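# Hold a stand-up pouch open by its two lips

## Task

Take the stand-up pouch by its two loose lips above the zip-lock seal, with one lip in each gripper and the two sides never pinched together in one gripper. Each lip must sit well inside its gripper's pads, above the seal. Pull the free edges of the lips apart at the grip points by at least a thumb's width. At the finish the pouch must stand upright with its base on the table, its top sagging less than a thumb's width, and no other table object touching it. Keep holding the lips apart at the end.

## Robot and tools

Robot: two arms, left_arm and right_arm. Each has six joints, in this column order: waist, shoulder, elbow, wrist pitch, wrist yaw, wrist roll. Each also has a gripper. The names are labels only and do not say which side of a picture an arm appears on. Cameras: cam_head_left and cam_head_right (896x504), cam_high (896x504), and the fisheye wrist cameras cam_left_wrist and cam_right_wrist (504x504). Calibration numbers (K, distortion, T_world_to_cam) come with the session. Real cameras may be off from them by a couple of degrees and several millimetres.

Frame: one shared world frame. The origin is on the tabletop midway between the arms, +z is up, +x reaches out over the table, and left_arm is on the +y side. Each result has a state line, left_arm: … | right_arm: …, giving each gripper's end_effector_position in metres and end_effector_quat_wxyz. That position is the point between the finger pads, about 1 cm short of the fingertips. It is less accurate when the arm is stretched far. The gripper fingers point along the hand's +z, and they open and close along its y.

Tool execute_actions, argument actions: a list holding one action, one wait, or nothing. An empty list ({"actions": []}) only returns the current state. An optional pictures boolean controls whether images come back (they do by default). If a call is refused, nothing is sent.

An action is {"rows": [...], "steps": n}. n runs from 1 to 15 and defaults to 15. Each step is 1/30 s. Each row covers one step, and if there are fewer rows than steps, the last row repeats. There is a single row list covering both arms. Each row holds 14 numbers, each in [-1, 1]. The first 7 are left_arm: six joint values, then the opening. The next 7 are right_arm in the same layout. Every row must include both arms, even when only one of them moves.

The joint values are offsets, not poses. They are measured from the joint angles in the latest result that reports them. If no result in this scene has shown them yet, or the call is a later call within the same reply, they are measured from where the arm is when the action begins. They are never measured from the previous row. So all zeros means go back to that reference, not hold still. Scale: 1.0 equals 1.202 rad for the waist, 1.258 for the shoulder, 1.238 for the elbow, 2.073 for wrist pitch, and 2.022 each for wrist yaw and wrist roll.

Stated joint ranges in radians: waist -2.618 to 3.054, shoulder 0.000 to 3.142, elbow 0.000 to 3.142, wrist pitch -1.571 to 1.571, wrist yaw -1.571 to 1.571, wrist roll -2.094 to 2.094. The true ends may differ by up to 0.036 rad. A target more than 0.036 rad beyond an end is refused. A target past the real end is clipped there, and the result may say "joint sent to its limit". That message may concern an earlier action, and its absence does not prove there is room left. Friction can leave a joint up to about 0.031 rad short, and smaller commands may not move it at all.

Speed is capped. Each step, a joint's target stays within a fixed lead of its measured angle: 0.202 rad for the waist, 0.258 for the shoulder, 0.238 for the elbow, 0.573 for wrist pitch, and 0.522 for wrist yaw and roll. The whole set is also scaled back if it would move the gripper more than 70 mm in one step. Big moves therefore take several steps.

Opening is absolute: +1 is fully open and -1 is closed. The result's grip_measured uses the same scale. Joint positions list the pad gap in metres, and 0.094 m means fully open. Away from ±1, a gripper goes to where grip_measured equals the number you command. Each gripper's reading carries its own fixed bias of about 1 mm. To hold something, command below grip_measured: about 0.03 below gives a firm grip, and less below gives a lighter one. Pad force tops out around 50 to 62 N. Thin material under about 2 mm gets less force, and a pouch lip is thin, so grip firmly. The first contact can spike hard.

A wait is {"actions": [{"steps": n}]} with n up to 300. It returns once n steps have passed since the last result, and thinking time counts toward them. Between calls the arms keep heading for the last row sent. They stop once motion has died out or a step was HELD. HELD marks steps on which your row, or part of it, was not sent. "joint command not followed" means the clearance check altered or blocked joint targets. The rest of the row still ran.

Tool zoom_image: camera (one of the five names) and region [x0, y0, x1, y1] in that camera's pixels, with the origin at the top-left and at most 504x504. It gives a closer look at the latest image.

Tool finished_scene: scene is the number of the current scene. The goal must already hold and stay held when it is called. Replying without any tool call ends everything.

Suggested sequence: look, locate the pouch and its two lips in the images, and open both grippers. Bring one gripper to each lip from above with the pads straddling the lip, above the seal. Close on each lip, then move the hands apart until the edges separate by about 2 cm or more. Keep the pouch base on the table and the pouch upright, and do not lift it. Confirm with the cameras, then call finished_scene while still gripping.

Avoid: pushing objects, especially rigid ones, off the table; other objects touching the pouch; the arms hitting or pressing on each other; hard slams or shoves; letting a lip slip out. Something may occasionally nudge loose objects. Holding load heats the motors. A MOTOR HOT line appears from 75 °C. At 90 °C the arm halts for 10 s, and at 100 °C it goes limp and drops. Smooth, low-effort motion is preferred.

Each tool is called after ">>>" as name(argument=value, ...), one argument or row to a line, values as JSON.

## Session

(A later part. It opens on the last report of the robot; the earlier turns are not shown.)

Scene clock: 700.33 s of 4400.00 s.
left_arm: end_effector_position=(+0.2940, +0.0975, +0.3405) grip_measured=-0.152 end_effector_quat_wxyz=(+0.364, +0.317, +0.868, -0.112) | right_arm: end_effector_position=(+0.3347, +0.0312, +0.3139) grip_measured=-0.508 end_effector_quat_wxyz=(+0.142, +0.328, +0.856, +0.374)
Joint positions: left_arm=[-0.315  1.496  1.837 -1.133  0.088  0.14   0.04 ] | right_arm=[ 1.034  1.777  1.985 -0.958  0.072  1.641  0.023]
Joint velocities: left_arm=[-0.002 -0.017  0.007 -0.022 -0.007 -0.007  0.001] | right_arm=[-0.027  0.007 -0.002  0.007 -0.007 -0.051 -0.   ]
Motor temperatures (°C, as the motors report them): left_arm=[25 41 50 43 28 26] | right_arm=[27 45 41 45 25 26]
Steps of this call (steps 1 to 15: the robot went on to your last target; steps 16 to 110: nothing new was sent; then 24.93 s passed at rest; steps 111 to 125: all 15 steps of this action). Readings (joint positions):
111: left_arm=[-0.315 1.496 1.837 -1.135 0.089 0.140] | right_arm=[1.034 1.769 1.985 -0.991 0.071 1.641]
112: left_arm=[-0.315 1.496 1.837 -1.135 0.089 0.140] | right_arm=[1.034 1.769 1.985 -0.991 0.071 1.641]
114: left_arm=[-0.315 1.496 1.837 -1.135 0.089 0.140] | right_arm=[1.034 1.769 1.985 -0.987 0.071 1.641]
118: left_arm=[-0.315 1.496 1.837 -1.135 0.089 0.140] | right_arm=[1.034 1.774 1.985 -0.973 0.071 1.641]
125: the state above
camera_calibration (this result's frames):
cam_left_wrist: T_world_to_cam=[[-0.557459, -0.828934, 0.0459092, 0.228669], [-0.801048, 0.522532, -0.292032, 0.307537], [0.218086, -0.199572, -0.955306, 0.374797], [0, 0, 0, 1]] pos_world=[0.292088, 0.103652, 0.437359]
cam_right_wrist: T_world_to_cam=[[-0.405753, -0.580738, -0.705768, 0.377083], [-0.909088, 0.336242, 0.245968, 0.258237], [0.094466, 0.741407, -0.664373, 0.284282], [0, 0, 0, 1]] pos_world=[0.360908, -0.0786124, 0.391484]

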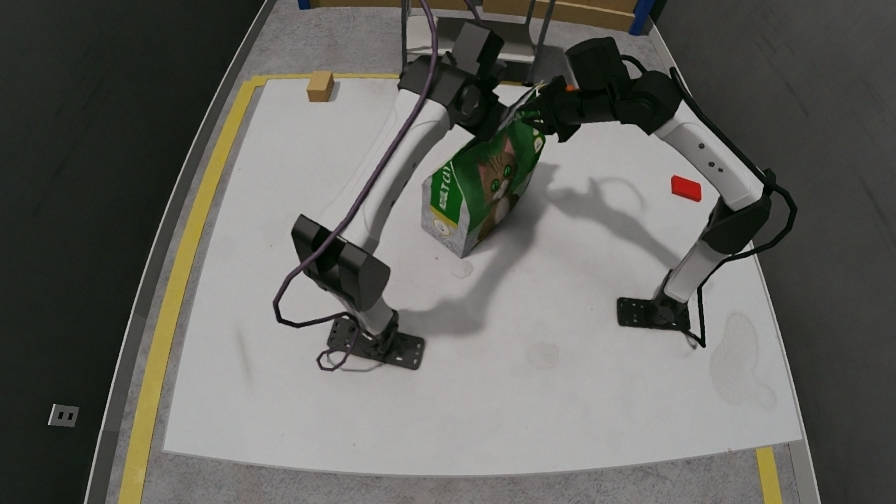

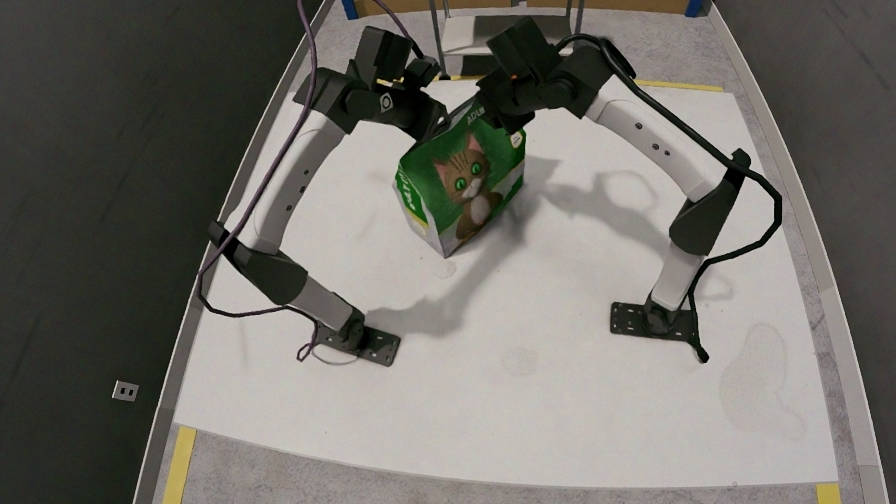

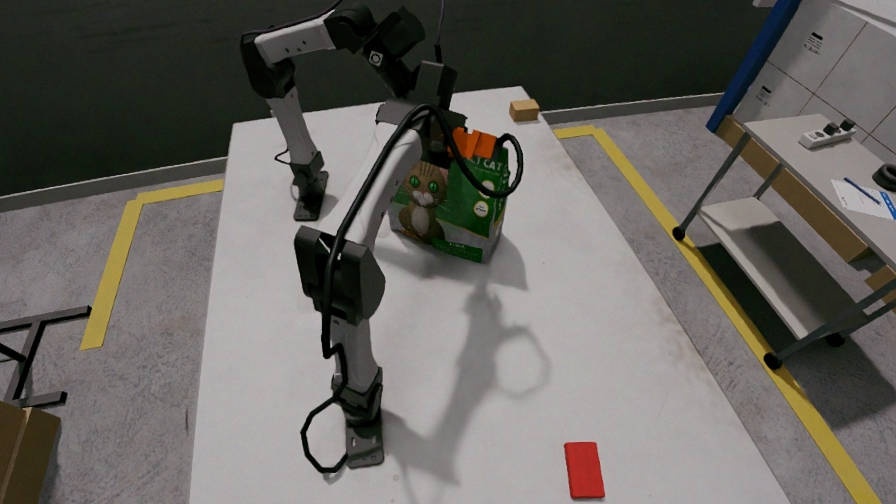

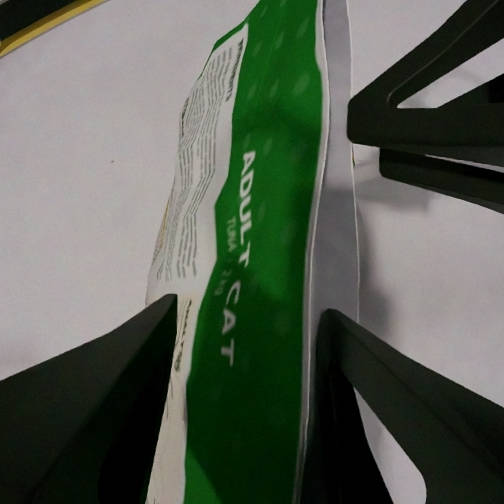

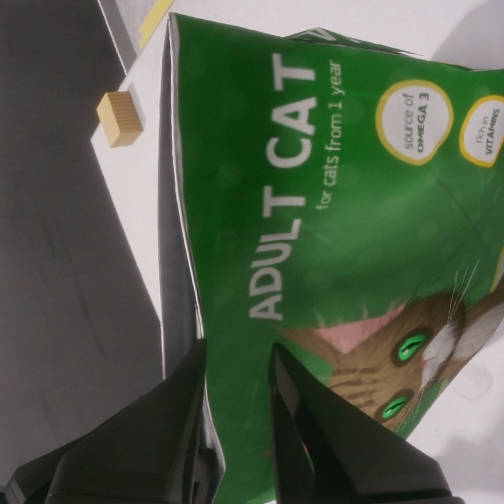

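>>> execute_actions(
  actions=[
    {"rows": [[0,0,0,0,0,0,-0.15, 0,0,0,0,0,0,-0.40],[0,0,0,0,0,0,-0.15, 0,0,0,0,0,0,-0.28],[0,0,0,0,0,0,-0.15, 0,0.005,0,0,0,0,-0.25],[0,0,0,0,0,0,-0.15, 0,0.015,0,0,0,0,-0.25],[0,0,0,0,0,0,-0.15, 0,0.022,0,0,0,0,-0.25],[0,0,0,0,0,0,-0.15, 0,0.026,0,0,0,0,-0.25],[0,0,0,0,0,0,-0.15, 0,0.030,0,0,0,0,-0.25],[0,0,0,0,0,0,-0.15, 0,0.034,0,0,0,0,-0.25],[0,0,0,0,0,0,-0.15, 0,0.038,0,0,0,0,-0.25],[0,0,0,0,0,0,-0.15, 0,0.042,0,0,0,0,-0.25]], "steps": 15},
  ],
)

>>> zoom_image(
  camera="cam_right_wrist",
  region=[100, 230, 300, 430],
)

>>> zoom_image(
  camera="cam_left_wrist",
  region=[280, 0, 480, 200],
)

Scene clock: 722.00 s of 4400.00 s.
left_arm: end_effector_position=(+0.2945, +0.0973, +0.3410) grip_measured=-0.152 end_effector_quat_wxyz=(+0.366, +0.317, +0.868, -0.112) | right_arm: end_effector_position=(+0.3390, +0.0372, +0.2981) grip_measured=-0.252 end_effector_quat_wxyz=(+0.138, +0.329, +0.862, +0.360)
Joint positions: left_arm=[-0.315  1.496  1.837 -1.13   0.087  0.14   0.04 ] | right_arm=[ 1.034  1.812  1.985 -0.954  0.072  1.641  0.035]
Joint velocities: left_arm=[-0.017 -0.022  0.012  0.037  0.051 -0.007 -0.   ] | right_arm=[-0.002  0.022  0.007  0.11   0.095 -0.051 -0.001]
Motor temperatures (°C, as the motors report them): left_arm=[25 41 50 43 28 26] | right_arm=[27 44 40 46 25 26]
Steps of this call (steps 1 to 15: the robot went on to your last target; steps 16 to 110: nothing new was sent; then 17.50 s passed at rest; steps 111 to 125: all 15 steps of this action). Readings (joint positions):
111: left_arm=[-0.315 1.496 1.837 -1.133 0.088 0.140] | right_arm=[1.034 1.777 1.985 -0.954 0.072 1.641]
112: left_arm=[-0.315 1.496 1.837 -1.132 0.088 0.140] | right_arm=[1.034 1.777 1.985 -0.954 0.072 1.641]
114: left_arm=[-0.315 1.496 1.837 -1.131 0.088 0.140] | right_arm=[1.034 1.777 1.985 -0.954 0.072 1.641]
118: left_arm=[-0.315 1.496 1.837 -1.131 0.088 0.140] | right_arm=[1.034 1.779 1.985 -0.954 0.072 1.641]
125: the state above
camera_calibration (this result's frames):
cam_left_wrist: T_world_to_cam=[[-0.557364, -0.829024, 0.0454317, 0.22889], [-0.800372, 0.521938, -0.294932, 0.309046], [0.220793, -0.200746, -0.954438, 0.374167], [0, 0, 0, 1]] pos_world=[0.292314, 0.103565, 0.437868]
cam_right_wrist: T_world_to_cam=[[-0.418712, -0.598501, -0.682992, 0.369463], [-0.904421, 0.34264, 0.254208, 0.259762], [0.0818766, 0.724151, -0.684764, 0.280033], [0, 0, 0, 1]] pos_world=[0.366705, -0.070667, 0.378063]

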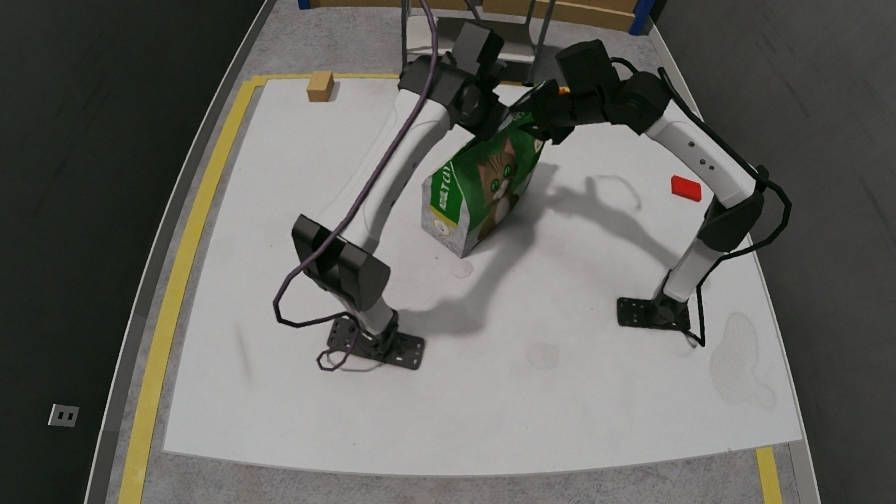

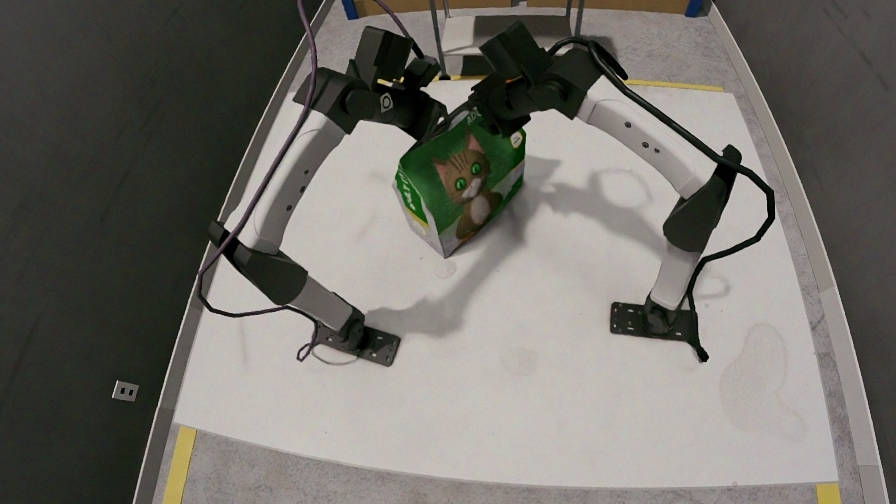

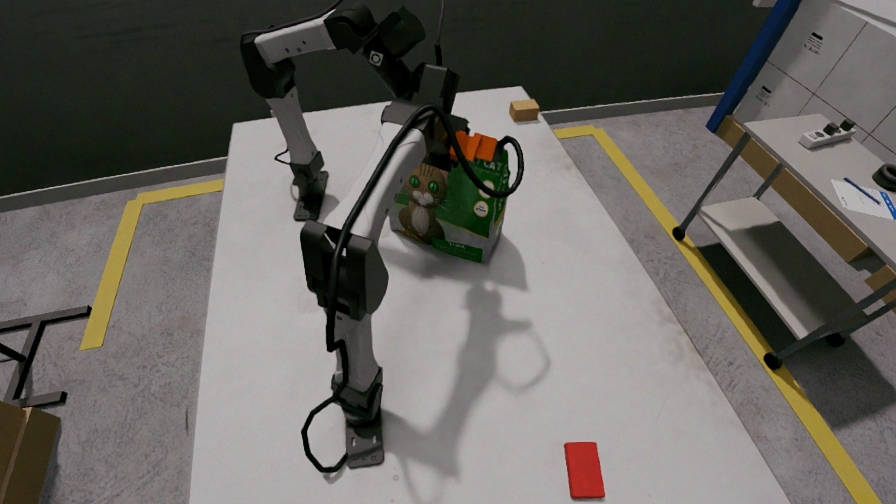

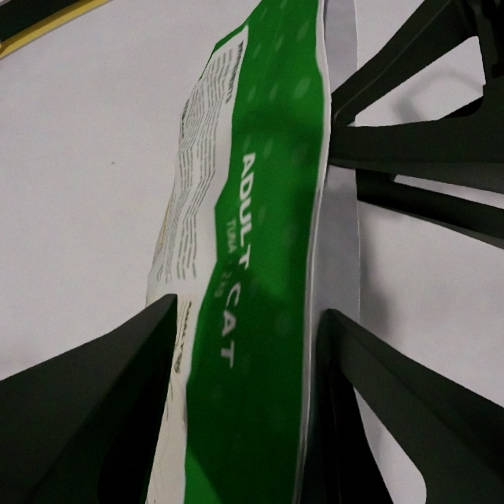

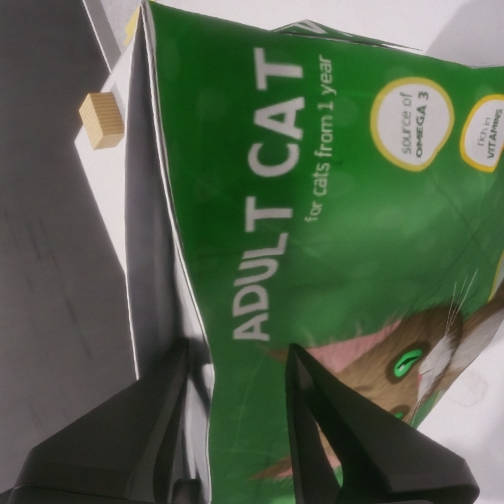

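Region (100, 230, 300, 430) of cam_right_wrist's 504x504 image, scaled by 2.520, with more detail than that image has.

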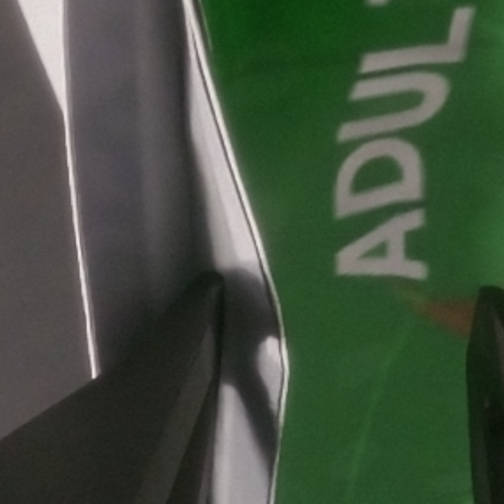

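Region (280, 0, 480, 200) of cam_left_wrist's 504x504 image, scaled by 2.520, with more detail than that image has.

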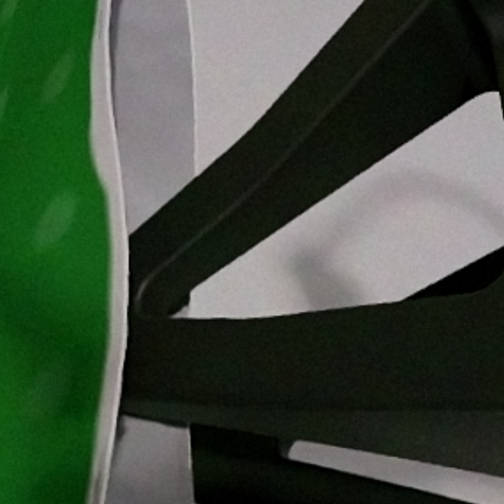

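>>> execute_actions(
  actions=[],
)

>>> zoom_image(
  camera="cam_right_wrist",
  region=[100, 230, 340, 470],
)

>>> zoom_image(
  camera="cam_left_wrist",
  region=[280, 0, 504, 224],
)

Scene clock: 733.93 s of 4400.00 s.
left_arm: end_effector_position=(+0.2945, +0.0973, +0.3410) grip_measured=-0.152 end_effector_quat_wxyz=(+0.366, +0.317, +0.868, -0.112) | right_arm: end_effector_position=(+0.3391, +0.0373, +0.2983) grip_measured=-0.252 end_effector_quat_wxyz=(+0.138, +0.329, +0.862, +0.361)
Joint positions: left_arm=[-0.315  1.496  1.837 -1.13   0.087  0.14   0.04 ] | right_arm=[ 1.034  1.812  1.985 -0.953  0.072  1.641  0.035]
Joint velocities: left_arm=[-0.012 -0.017 -0.002 -0.007 -0.051  0.007 -0.   ] | right_arm=[-0.002 -0.002 -0.007  0.022 -0.066 -0.037 -0.001]
Motor temperatures (°C, as the motors report them): left_arm=[25 41 50 43 28 26] | right_arm=[27 45 41 45 25 26]
Steps of this call (steps 1 to 15: the robot went on to your last target; steps 16 to 110: nothing new was sent; then 8.27 s passed at rest). Readings (joint positions):
1: left_arm=[-0.315 1.496 1.837 -1.130 0.087 0.140] | right_arm=[1.034 1.812 1.985 -0.954 0.072 1.641]
2: left_arm=[-0.315 1.496 1.837 -1.130 0.087 0.140] | right_arm=[1.034 1.812 1.985 -0.954 0.072 1.641]
4: left_arm=[-0.315 1.496 1.837 -1.130 0.087 0.140] | right_arm=[1.034 1.812 1.985 -0.953 0.072 1.641]
8: left_arm=[-0.315 1.496 1.837 -1.130 0.087 0.140] | right_arm=[1.034 1.812 1.985 -0.953 0.072 1.641]
110: the state above
All arms were judged still, so your last target was given up. Only a new action makes them travel on or press farther. Fingers that are still opening or closing keep moving.
camera_calibration (this result's frames):
cam_left_wrist: T_world_to_cam=[[-0.557364, -0.829024, 0.0454317, 0.22889], [-0.800372, 0.521938, -0.294932, 0.309046], [0.220793, -0.200746, -0.954438, 0.374167], [0, 0, 0, 1]] pos_world=[0.292314, 0.103565, 0.437868]
cam_right_wrist: T_world_to_cam=[[-0.418251, -0.597869, -0.683827, 0.369813], [-0.904592, 0.342405, 0.253914, 0.259917], [0.0823383, 0.724784, -0.684038, 0.279647], [0, 0, 0, 1]] pos_world=[0.366768, -0.0705811, 0.378181]

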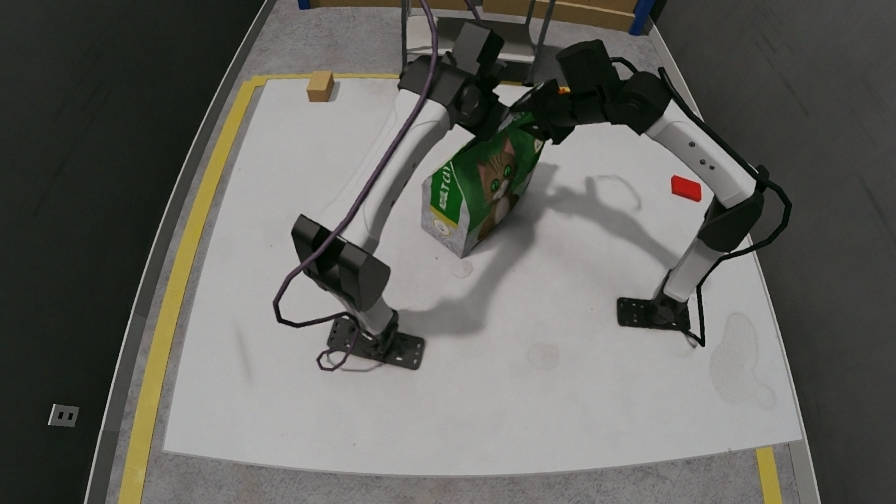

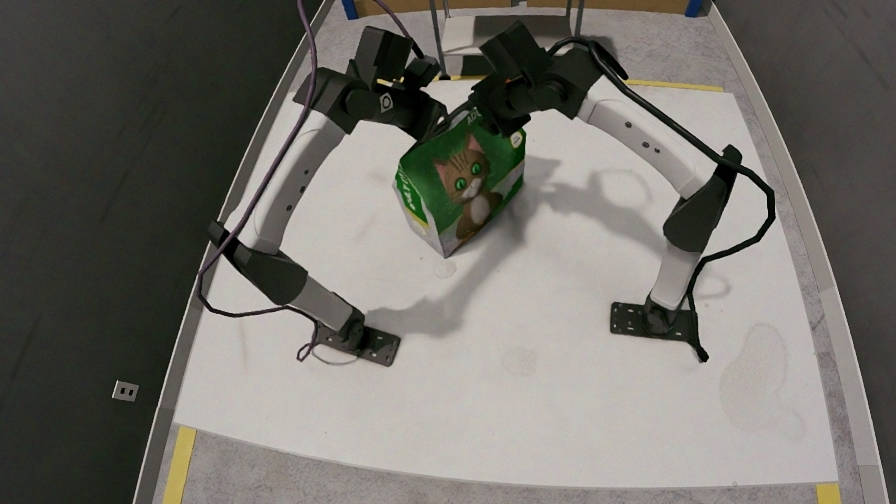

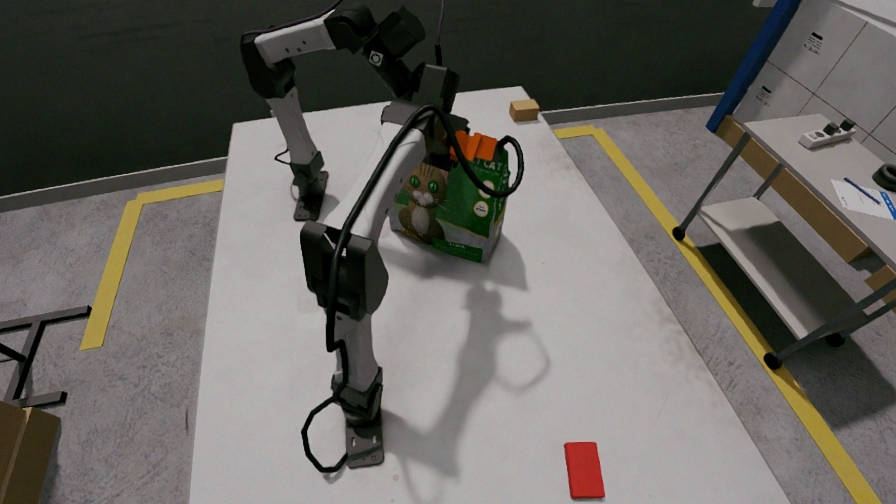

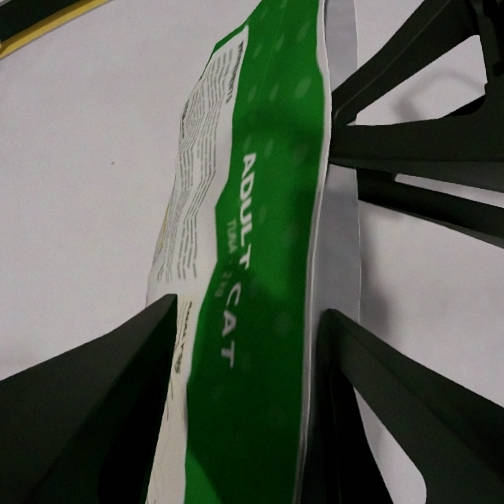

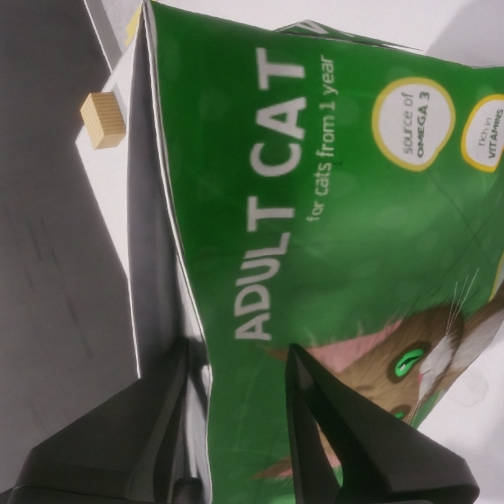

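Region (100, 230, 340, 470) of cam_right_wrist's 504x504 image, scaled by 2.100, with more detail than that image has.

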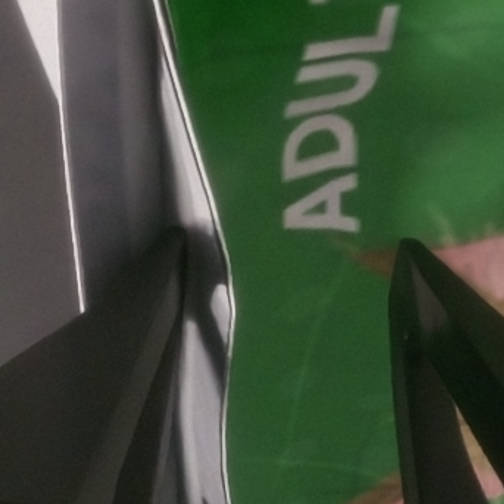

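Region (280, 0, 504, 224) of cam_left_wrist's 504x504 image, scaled by 2.250, with more detail than that image has.

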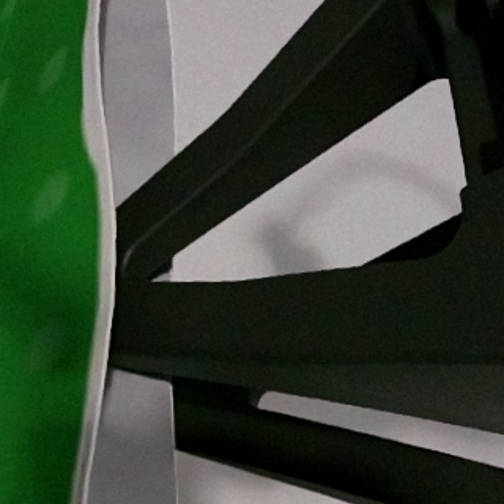

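>>> execute_actions(
  actions=[
    {"rows": [[0,0,0,0,0,0,-0.15, 0,0,0,0,0,0,-0.32],[0,0,0,0,0,0,-0.15, 0,0,0,0,0,0,-0.39],[0,0,0,0,0,0,-0.15, 0,0,0,0,0,0,-0.46],[0,0,0,0,0,0,-0.15, 0,0,0,0,0,0,-0.53],[0,0,0,0,0,0,-0.15, 0,0,0,0,0,0,-0.60],[0,0,0,0,0,0,-0.15, 0,0,0,0,0,0,-0.67],[0,0,0,0,0,0,-0.15, 0,0,0,0,0,0,-0.73],[0,0,0,0,0,0,-0.15, 0,0,0,0,0,0,-0.79],[0,0,0,0,0,0,-0.15, 0,0,0,0,0,0,-0.84],[0,0,0,0,0,0,-0.15, 0,0,0,0,0,0,-0.88],[0,0,0,0,0,0,-0.15, 0,0,0,0,0,0,-0.91],[0,0,0,0,0,0,-0.15, 0,0,0,0,0,0,-0.93],[0,0,0,0,0,0,-0.15, 0,0,0,0,0,0,-0.93]], "steps": 15},
  ],
)

>>> zoom_image(
  camera="cam_right_wrist",
  region=[130, 230, 370, 470],
)

>>> zoom_image(
  camera="cam_left_wrist",
  region=[260, 0, 504, 244],
)

Scene clock: 748.40 s of 4400.00 s.
left_arm: end_effector_position=(+0.2945, +0.0973, +0.3410) grip_measured=-0.152 end_effector_quat_wxyz=(+0.366, +0.317, +0.868, -0.112) | right_arm: end_effector_position=(+0.3435, +0.0425, +0.3055) grip_measured=-0.926 end_effector_quat_wxyz=(+0.144, +0.328, +0.854, +0.378)
Joint positions: left_arm=[-0.315  1.496  1.837 -1.13   0.087  0.14   0.04 ] | right_arm=[ 1.034  1.812  1.985 -0.913  0.075  1.641  0.003]
Joint velocities: left_arm=[ 0.007 -0.007 -0.002 -0.007 -0.037  0.066 -0.   ] | right_arm=[ 0.007  0.007 -0.002  0.066 -0.066  0.081  0.001]
Motor temperatures (°C, as the motors report them): left_arm=[25 41 50 43 28 26] | right_arm=[27 45 42 44 25 26]
Steps of this call (steps 1 to 90: nothing new was sent; then 10.97 s passed at rest; steps 91 to 105: all 15 steps of this action). Readings (joint positions):
91: left_arm=[-0.315 1.496 1.837 -1.130 0.087 0.140] | right_arm=[1.034 1.812 1.985 -0.952 0.072 1.641]
92: left_arm=[-0.315 1.496 1.837 -1.130 0.087 0.140] | right_arm=[1.034 1.812 1.985 -0.949 0.072 1.641]
94: left_arm=[-0.315 1.496 1.837 -1.130 0.087 0.140] | right_arm=[1.034 1.812 1.985 -0.939 0.072 1.641]
98: left_arm=[-0.315 1.496 1.837 -1.130 0.087 0.140] | right_arm=[1.034 1.812 1.985 -0.925 0.074 1.641]
105: the state above
camera_calibration (this result's frames):
cam_left_wrist: T_world_to_cam=[[-0.557364, -0.829024, 0.0454317, 0.22889], [-0.800372, 0.521938, -0.294932, 0.309046], [0.220793, -0.200746, -0.954438, 0.374167], [0, 0, 0, 1]] pos_world=[0.292314, 0.103565, 0.437868]
cam_right_wrist: T_world_to_cam=[[-0.401878, -0.575234, -0.712461, 0.381778], [-0.910111, 0.336702, 0.241517, 0.266246], [0.100958, 0.745479, -0.658839, 0.265474], [0, 0, 0, 1]] pos_world=[0.368939, -0.0679394, 0.382604]

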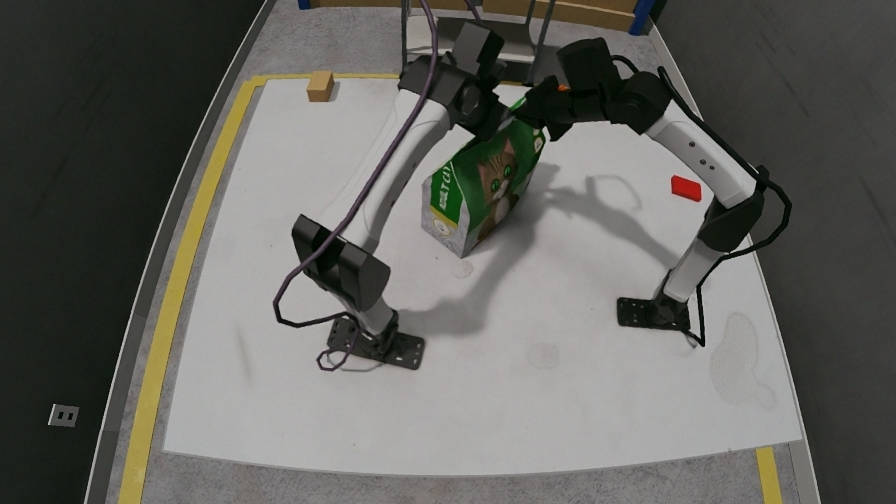

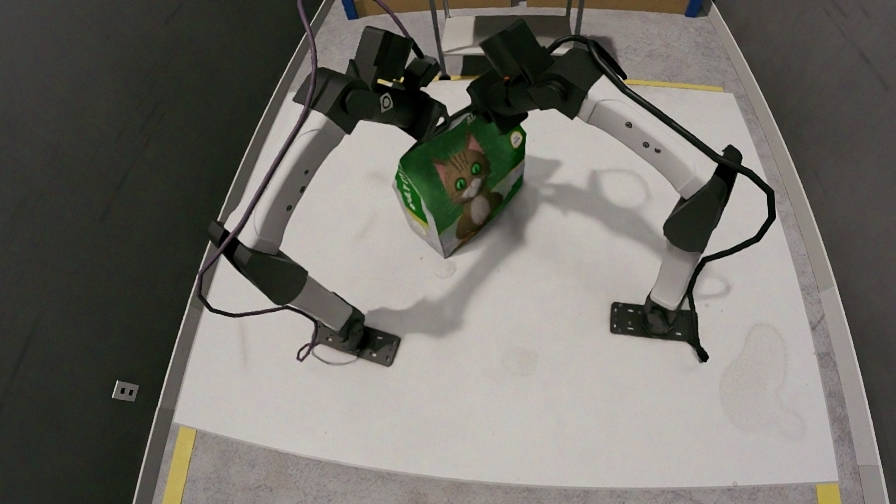

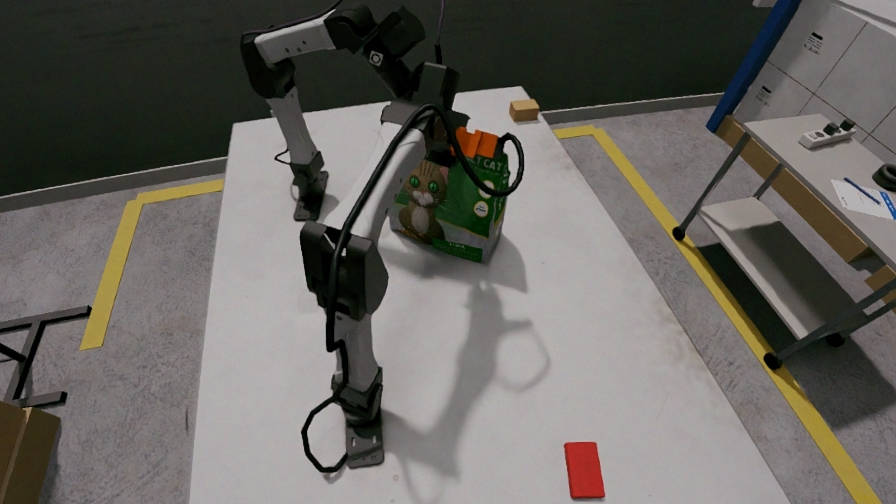

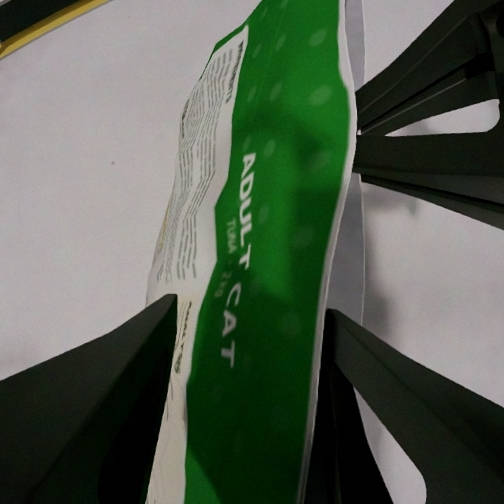

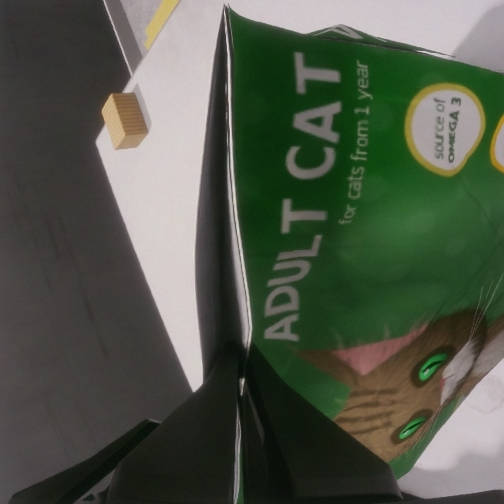

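Region (130, 230, 370, 470) of cam_right_wrist's 504x504 image, scaled by 2.100, with more detail than that image has.

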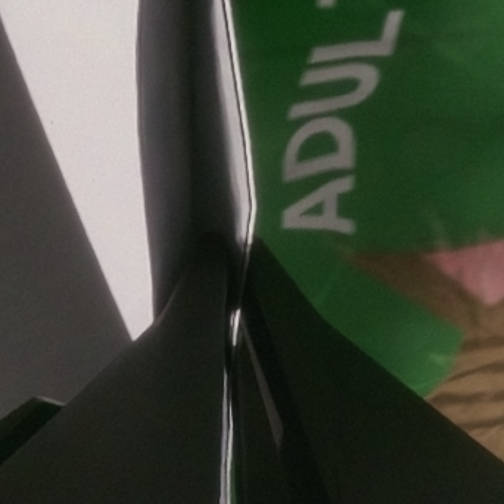

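Region (260, 0, 504, 244) of cam_left_wrist's 504x504 image, scaled by 2.066, with more detail than that image has.

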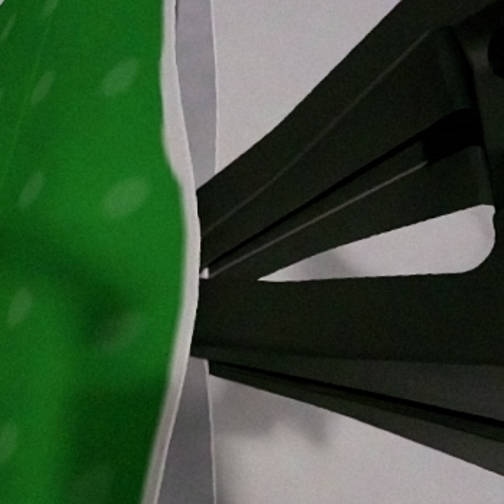

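>>> execute_actions(
  actions=[
    {"rows": [[0,0,0,0,0.010,0,-0.20, 0,0,0,0,0,0,-0.96],[0,0,0,0,0.014,0,-0.27, 0,0,0,0,0,0,-1],[0,0,0,0,0.017,0,-0.34, 0,0,0,0,0,0,-1],[0,0,0,0,0.020,0,-0.41, 0,0,0,0,0,0,-1],[0,0,0,0,0.023,0,-0.48, 0,0,0,0,0,0,-1],[0,0,0,0,0.026,0,-0.55, 0,0,0,0,0,0,-1],[0,0,0,0,0.029,0,-0.62, 0,0,0,0,0,0,-1],[0,0,0,0,0.032,0,-0.69, 0,0,0,0,0,0,-1],[0,0,0,0,0.035,0,-0.76, 0,0,0,0,0,0,-1],[0,0,0,0,0.038,0,-0.82, 0,0,0,0,0,0,-1],[0,0,0,0,0.040,0,-0.87, 0,0,0,0,0,0,-1],[0,0,0,0,0.040,0,-0.91, 0,0,0,0,0,0,-1],[0,0,0,0,0.040,0,-0.93, 0,0,0,0,0,0,-1]], "steps": 15},
  ],
)

>>> zoom_image(
  camera="cam_left_wrist",
  region=[130, 150, 430, 450],
)

>>> zoom_image(
  camera="cam_right_wrist",
  region=[100, 200, 400, 500],
)

Scene clock: 792.80 s of 4400.00 s.
left_arm: end_effector_position=(+0.2885, +0.0886, +0.3420) grip_measured=-0.927 end_effector_quat_wxyz=(+0.360, +0.328, +0.862, -0.140) | right_arm: end_effector_position=(+0.3446, +0.0436, +0.3107) grip_measured=-0.975 end_effector_quat_wxyz=(+0.147, +0.327, +0.850, +0.387)
Joint positions: left_arm=[-0.315  1.496  1.837 -1.13   0.15   0.14   0.003] | right_arm=[ 1.034  1.807  1.985 -0.898  0.076  1.641  0.001]
Joint velocities: left_arm=[-0.002  0.007  0.002 -0.037 -0.037  0.037 -0.001] | right_arm=[-0.012  0.002  0.012 -0.007 -0.007  0.007 -0.001]
Motor temperatures (°C, as the motors report them): left_arm=[25 41 51 43 28 26] | right_arm=[27 48 43 42 25 26]
Steps of this call (steps 1 to 15: the robot went on to your last target; steps 16 to 110: nothing new was sent; then 40.23 s passed at rest; steps 111 to 125: all 15 steps of this action). Readings (joint positions):
111: left_arm=[-0.315 1.496 1.837 -1.130 0.089 0.140] | right_arm=[1.034 1.812 1.985 -0.910 0.075 1.641]
112: left_arm=[-0.315 1.496 1.837 -1.130 0.092 0.140] | right_arm=[1.034 1.812 1.985 -0.904 0.076 1.641]
114: left_arm=[-0.315 1.496 1.837 -1.130 0.101 0.140] | right_arm=[1.034 1.808 1.985 -0.899 0.076 1.641]
118: left_arm=[-0.315 1.496 1.837 -1.130 0.124 0.140] | right_arm=[1.034 1.807 1.985 -0.899 0.076 1.641]
125: the state above
camera_calibration (this result's frames):
cam_left_wrist: T_world_to_cam=[[-0.591611, -0.801268, 0.0892509, 0.21065], [-0.783448, 0.545238, -0.298201, 0.303263], [0.190276, -0.246343, -0.950321, 0.386087], [0, 0, 0, 1]] pos_world=[0.288751, 0.0985465, 0.43854]
cam_right_wrist: T_world_to_cam=[[-0.393346, -0.563466, -0.726488, 0.387424], [-0.912814, 0.333691, 0.235417, 0.268543], [0.109773, 0.755748, -0.645596, 0.260338], [0, 0, 0, 1]] pos_world=[0.368943, -0.0680599, 0.386313]

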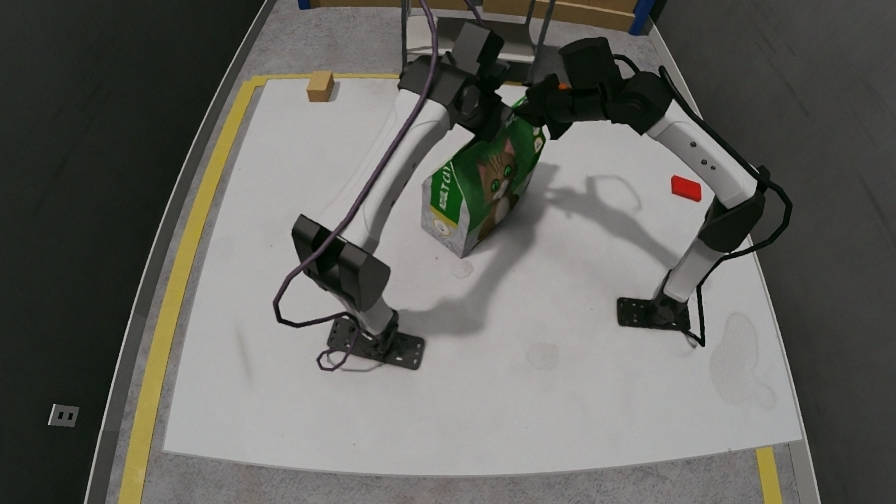

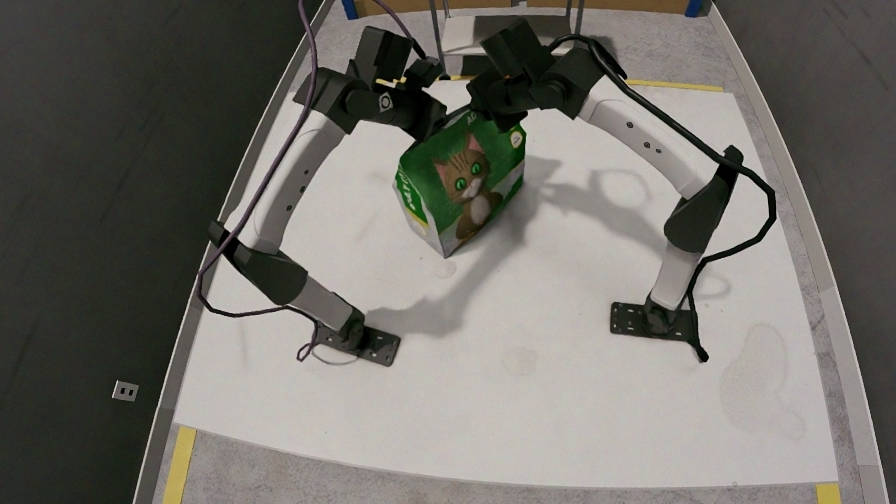

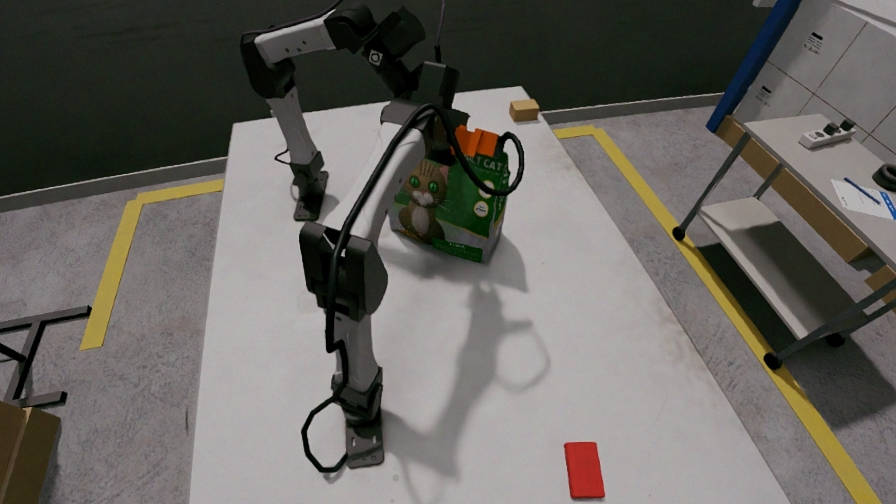

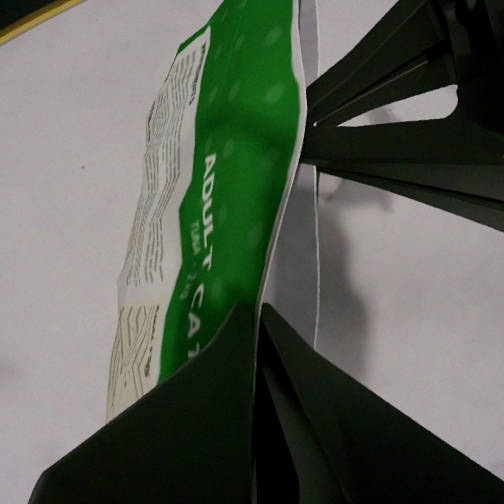

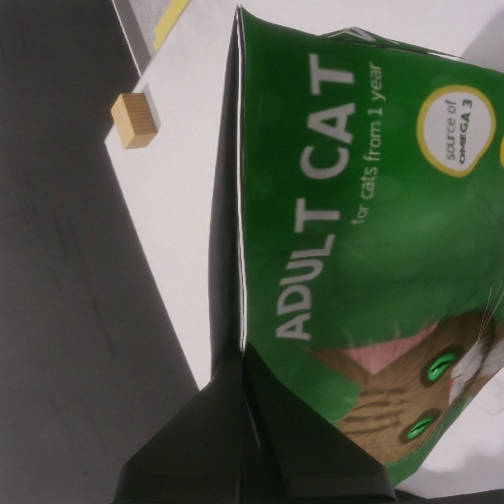

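Region (130, 150, 430, 450) of cam_left_wrist's 504x504 image, scaled by 1.680, with more detail than that image has.

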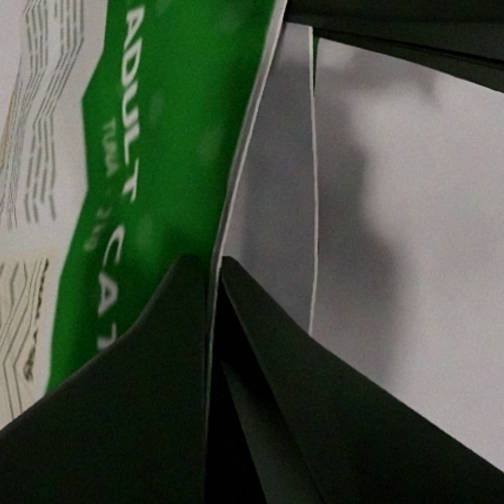

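Region (100, 200, 400, 500) of cam_right_wrist's 504x504 image, scaled by 1.680, with more detail than that image has.

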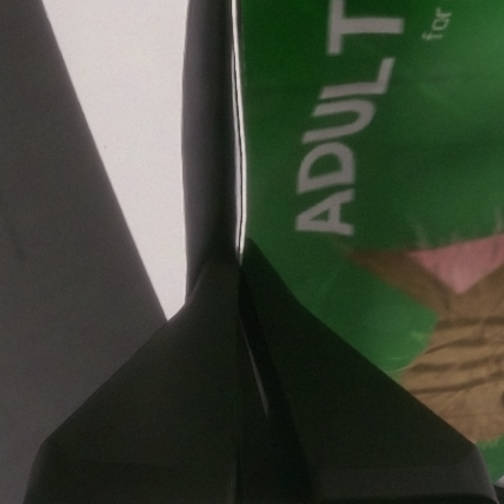

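>>> execute_actions(
  actions=[
    {"rows": [[0,0,0,0,0,0,-0.97, 0,0,0,0,0,0,-1],[0,0,0,0,0,0,-1, 0,0,0,0,0,0,-1],[0,0,0,0,0,0,-1, 0,0,0,0,0,0,-1],[0,0,0,0,0,0,-1, 0,0,0,0,0,0,-1],[0,0,0,0,0,-0.015,-1, 0,0,0,0,0,0,-1],[0,0,0,0,0,-0.030,-1, 0,0,0,0,0,0,-1],[0,0,0,0,0,-0.045,-1, 0,0,0,0,0,0,-1],[0,0,0,0,0,-0.060,-1, 0,0,0,0,0,0,-1],[0,0,0,0,0,-0.075,-1, 0,0,0,0,0,0,-1],[0,0,0,0,0,-0.090,-1, 0,0,0,0,0,0,-1],[0,0,0,0,0,-0.105,-1, 0,0,0,0,0,0,-1],[0,0,0,0,0,-0.120,-1, 0,0,0,0,0,0,-1],[0,0,0,0,0,-0.135,-1, 0,0,0,0,0,0,-1]], "steps": 15},
  ],
)

Scene clock: 810.83 s of 4400.00 s.
left_arm: end_effector_position=(+0.2905, +0.0909, +0.3420) grip_measured=-0.973 end_effector_quat_wxyz=(+0.348, +0.239, +0.891, -0.167) | right_arm: end_effector_position=(+0.3448, +0.0438, +0.3110) grip_measured=-0.975 end_effector_quat_wxyz=(+0.148, +0.327, +0.849, +0.387)
Joint positions: left_arm=[-0.315  1.496  1.837 -1.128  0.132 -0.054  0.001] | right_arm=[ 1.034  1.807  1.985 -0.896  0.077  1.641  0.001]
Joint velocities: left_arm=[-0.012  0.017 -0.007  0.007 -0.007 -0.491  0.001] | right_arm=[ 0.002  0.007 -0.017 -0.037 -0.051  0.066  0.   ]
Motor temperatures (°C, as the motors report them): left_arm=[25 41 51 43 28 26] | right_arm=[27 48 43 42 25 26]
Steps of this call (steps 1 to 15: the robot went on to your last target; steps 16 to 110: nothing new was sent; then 13.87 s passed at rest; steps 111 to 125: all 15 steps of this action). Readings (joint positions):
111: left_arm=[-0.315 1.496 1.837 -1.130 0.148 0.140] | right_arm=[1.034 1.807 1.985 -0.897 0.076 1.641]
112: left_arm=[-0.315 1.496 1.837 -1.130 0.146 0.140] | right_arm=[1.034 1.807 1.985 -0.896 0.076 1.641]
114: left_arm=[-0.315 1.496 1.837 -1.129 0.142 0.140] | right_arm=[1.034 1.807 1.985 -0.896 0.076 1.641]
118: left_arm=[-0.315 1.496 1.837 -1.129 0.140 0.099] | right_arm=[1.034 1.807 1.985 -0.896 0.076 1.641]
125: the state above
camera_calibration (this result's frames):
cam_left_wrist: T_world_to_cam=[[-0.454952, -0.865067, 0.211372, 0.138013], [-0.877391, 0.394834, -0.272566, 0.335734], [0.152331, -0.30946, -0.938632, 0.399001], [0, 0, 0, 1]] pos_world=[0.296579, 0.110307, 0.436853]
cam_right_wrist: T_world_to_cam=[[-0.392542, -0.562341, -0.727793, 0.38797], [-0.91303, 0.333626, 0.23467, 0.268912], [0.110846, 0.756615, -0.644396, 0.259604], [0, 0, 0, 1]] pos_world=[0.369043, -0.0679646, 0.386545]

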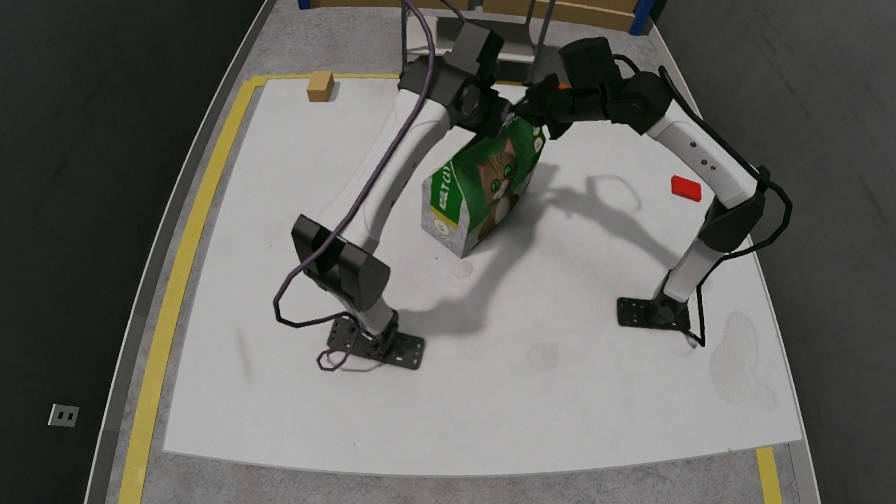

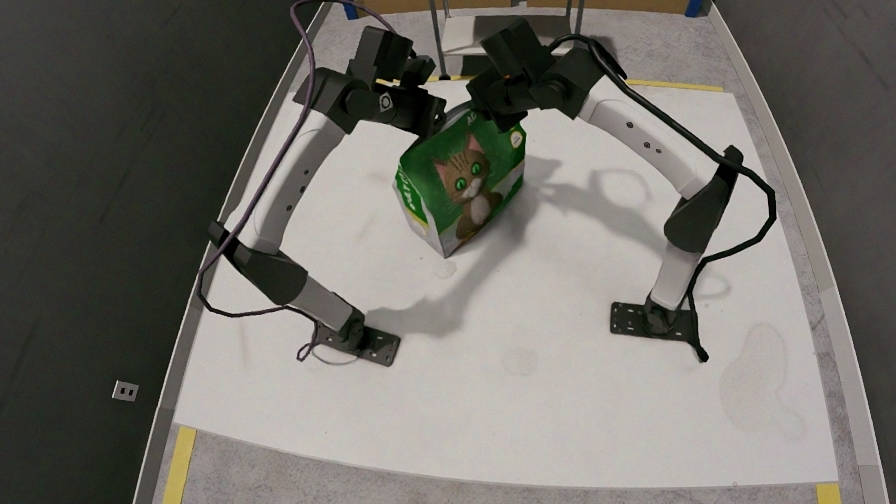

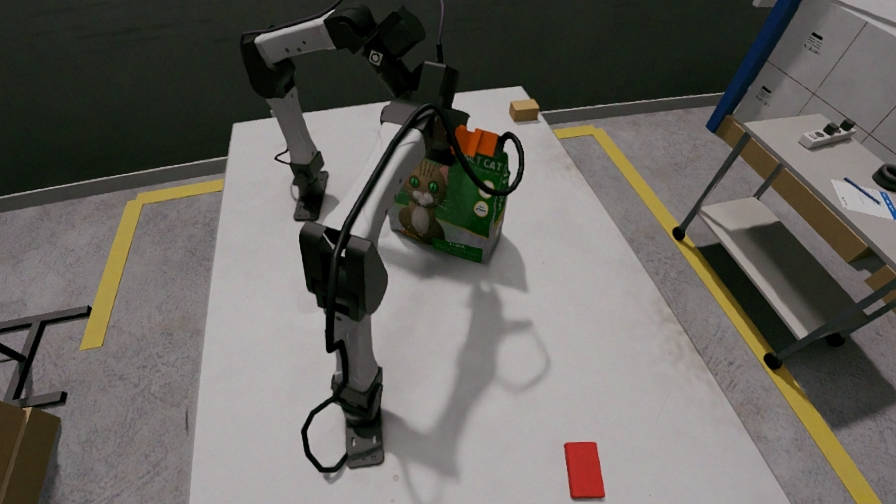

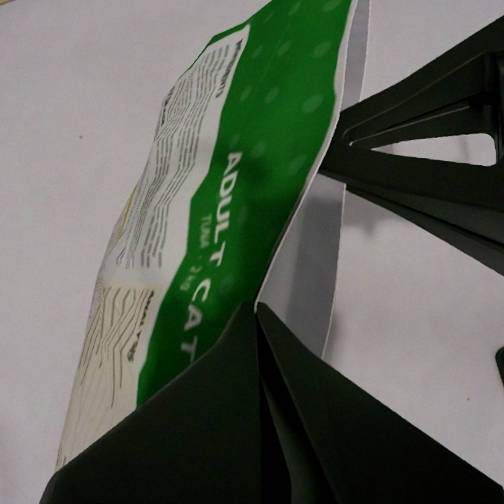

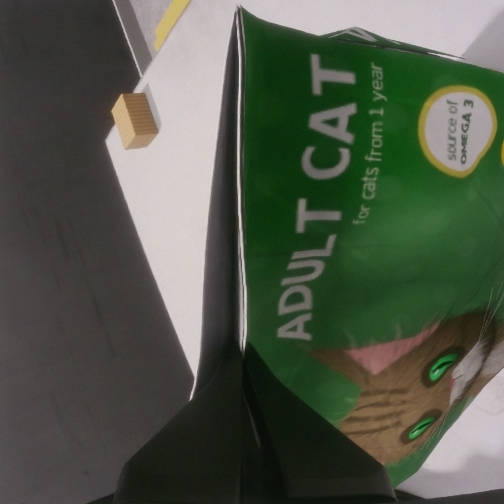

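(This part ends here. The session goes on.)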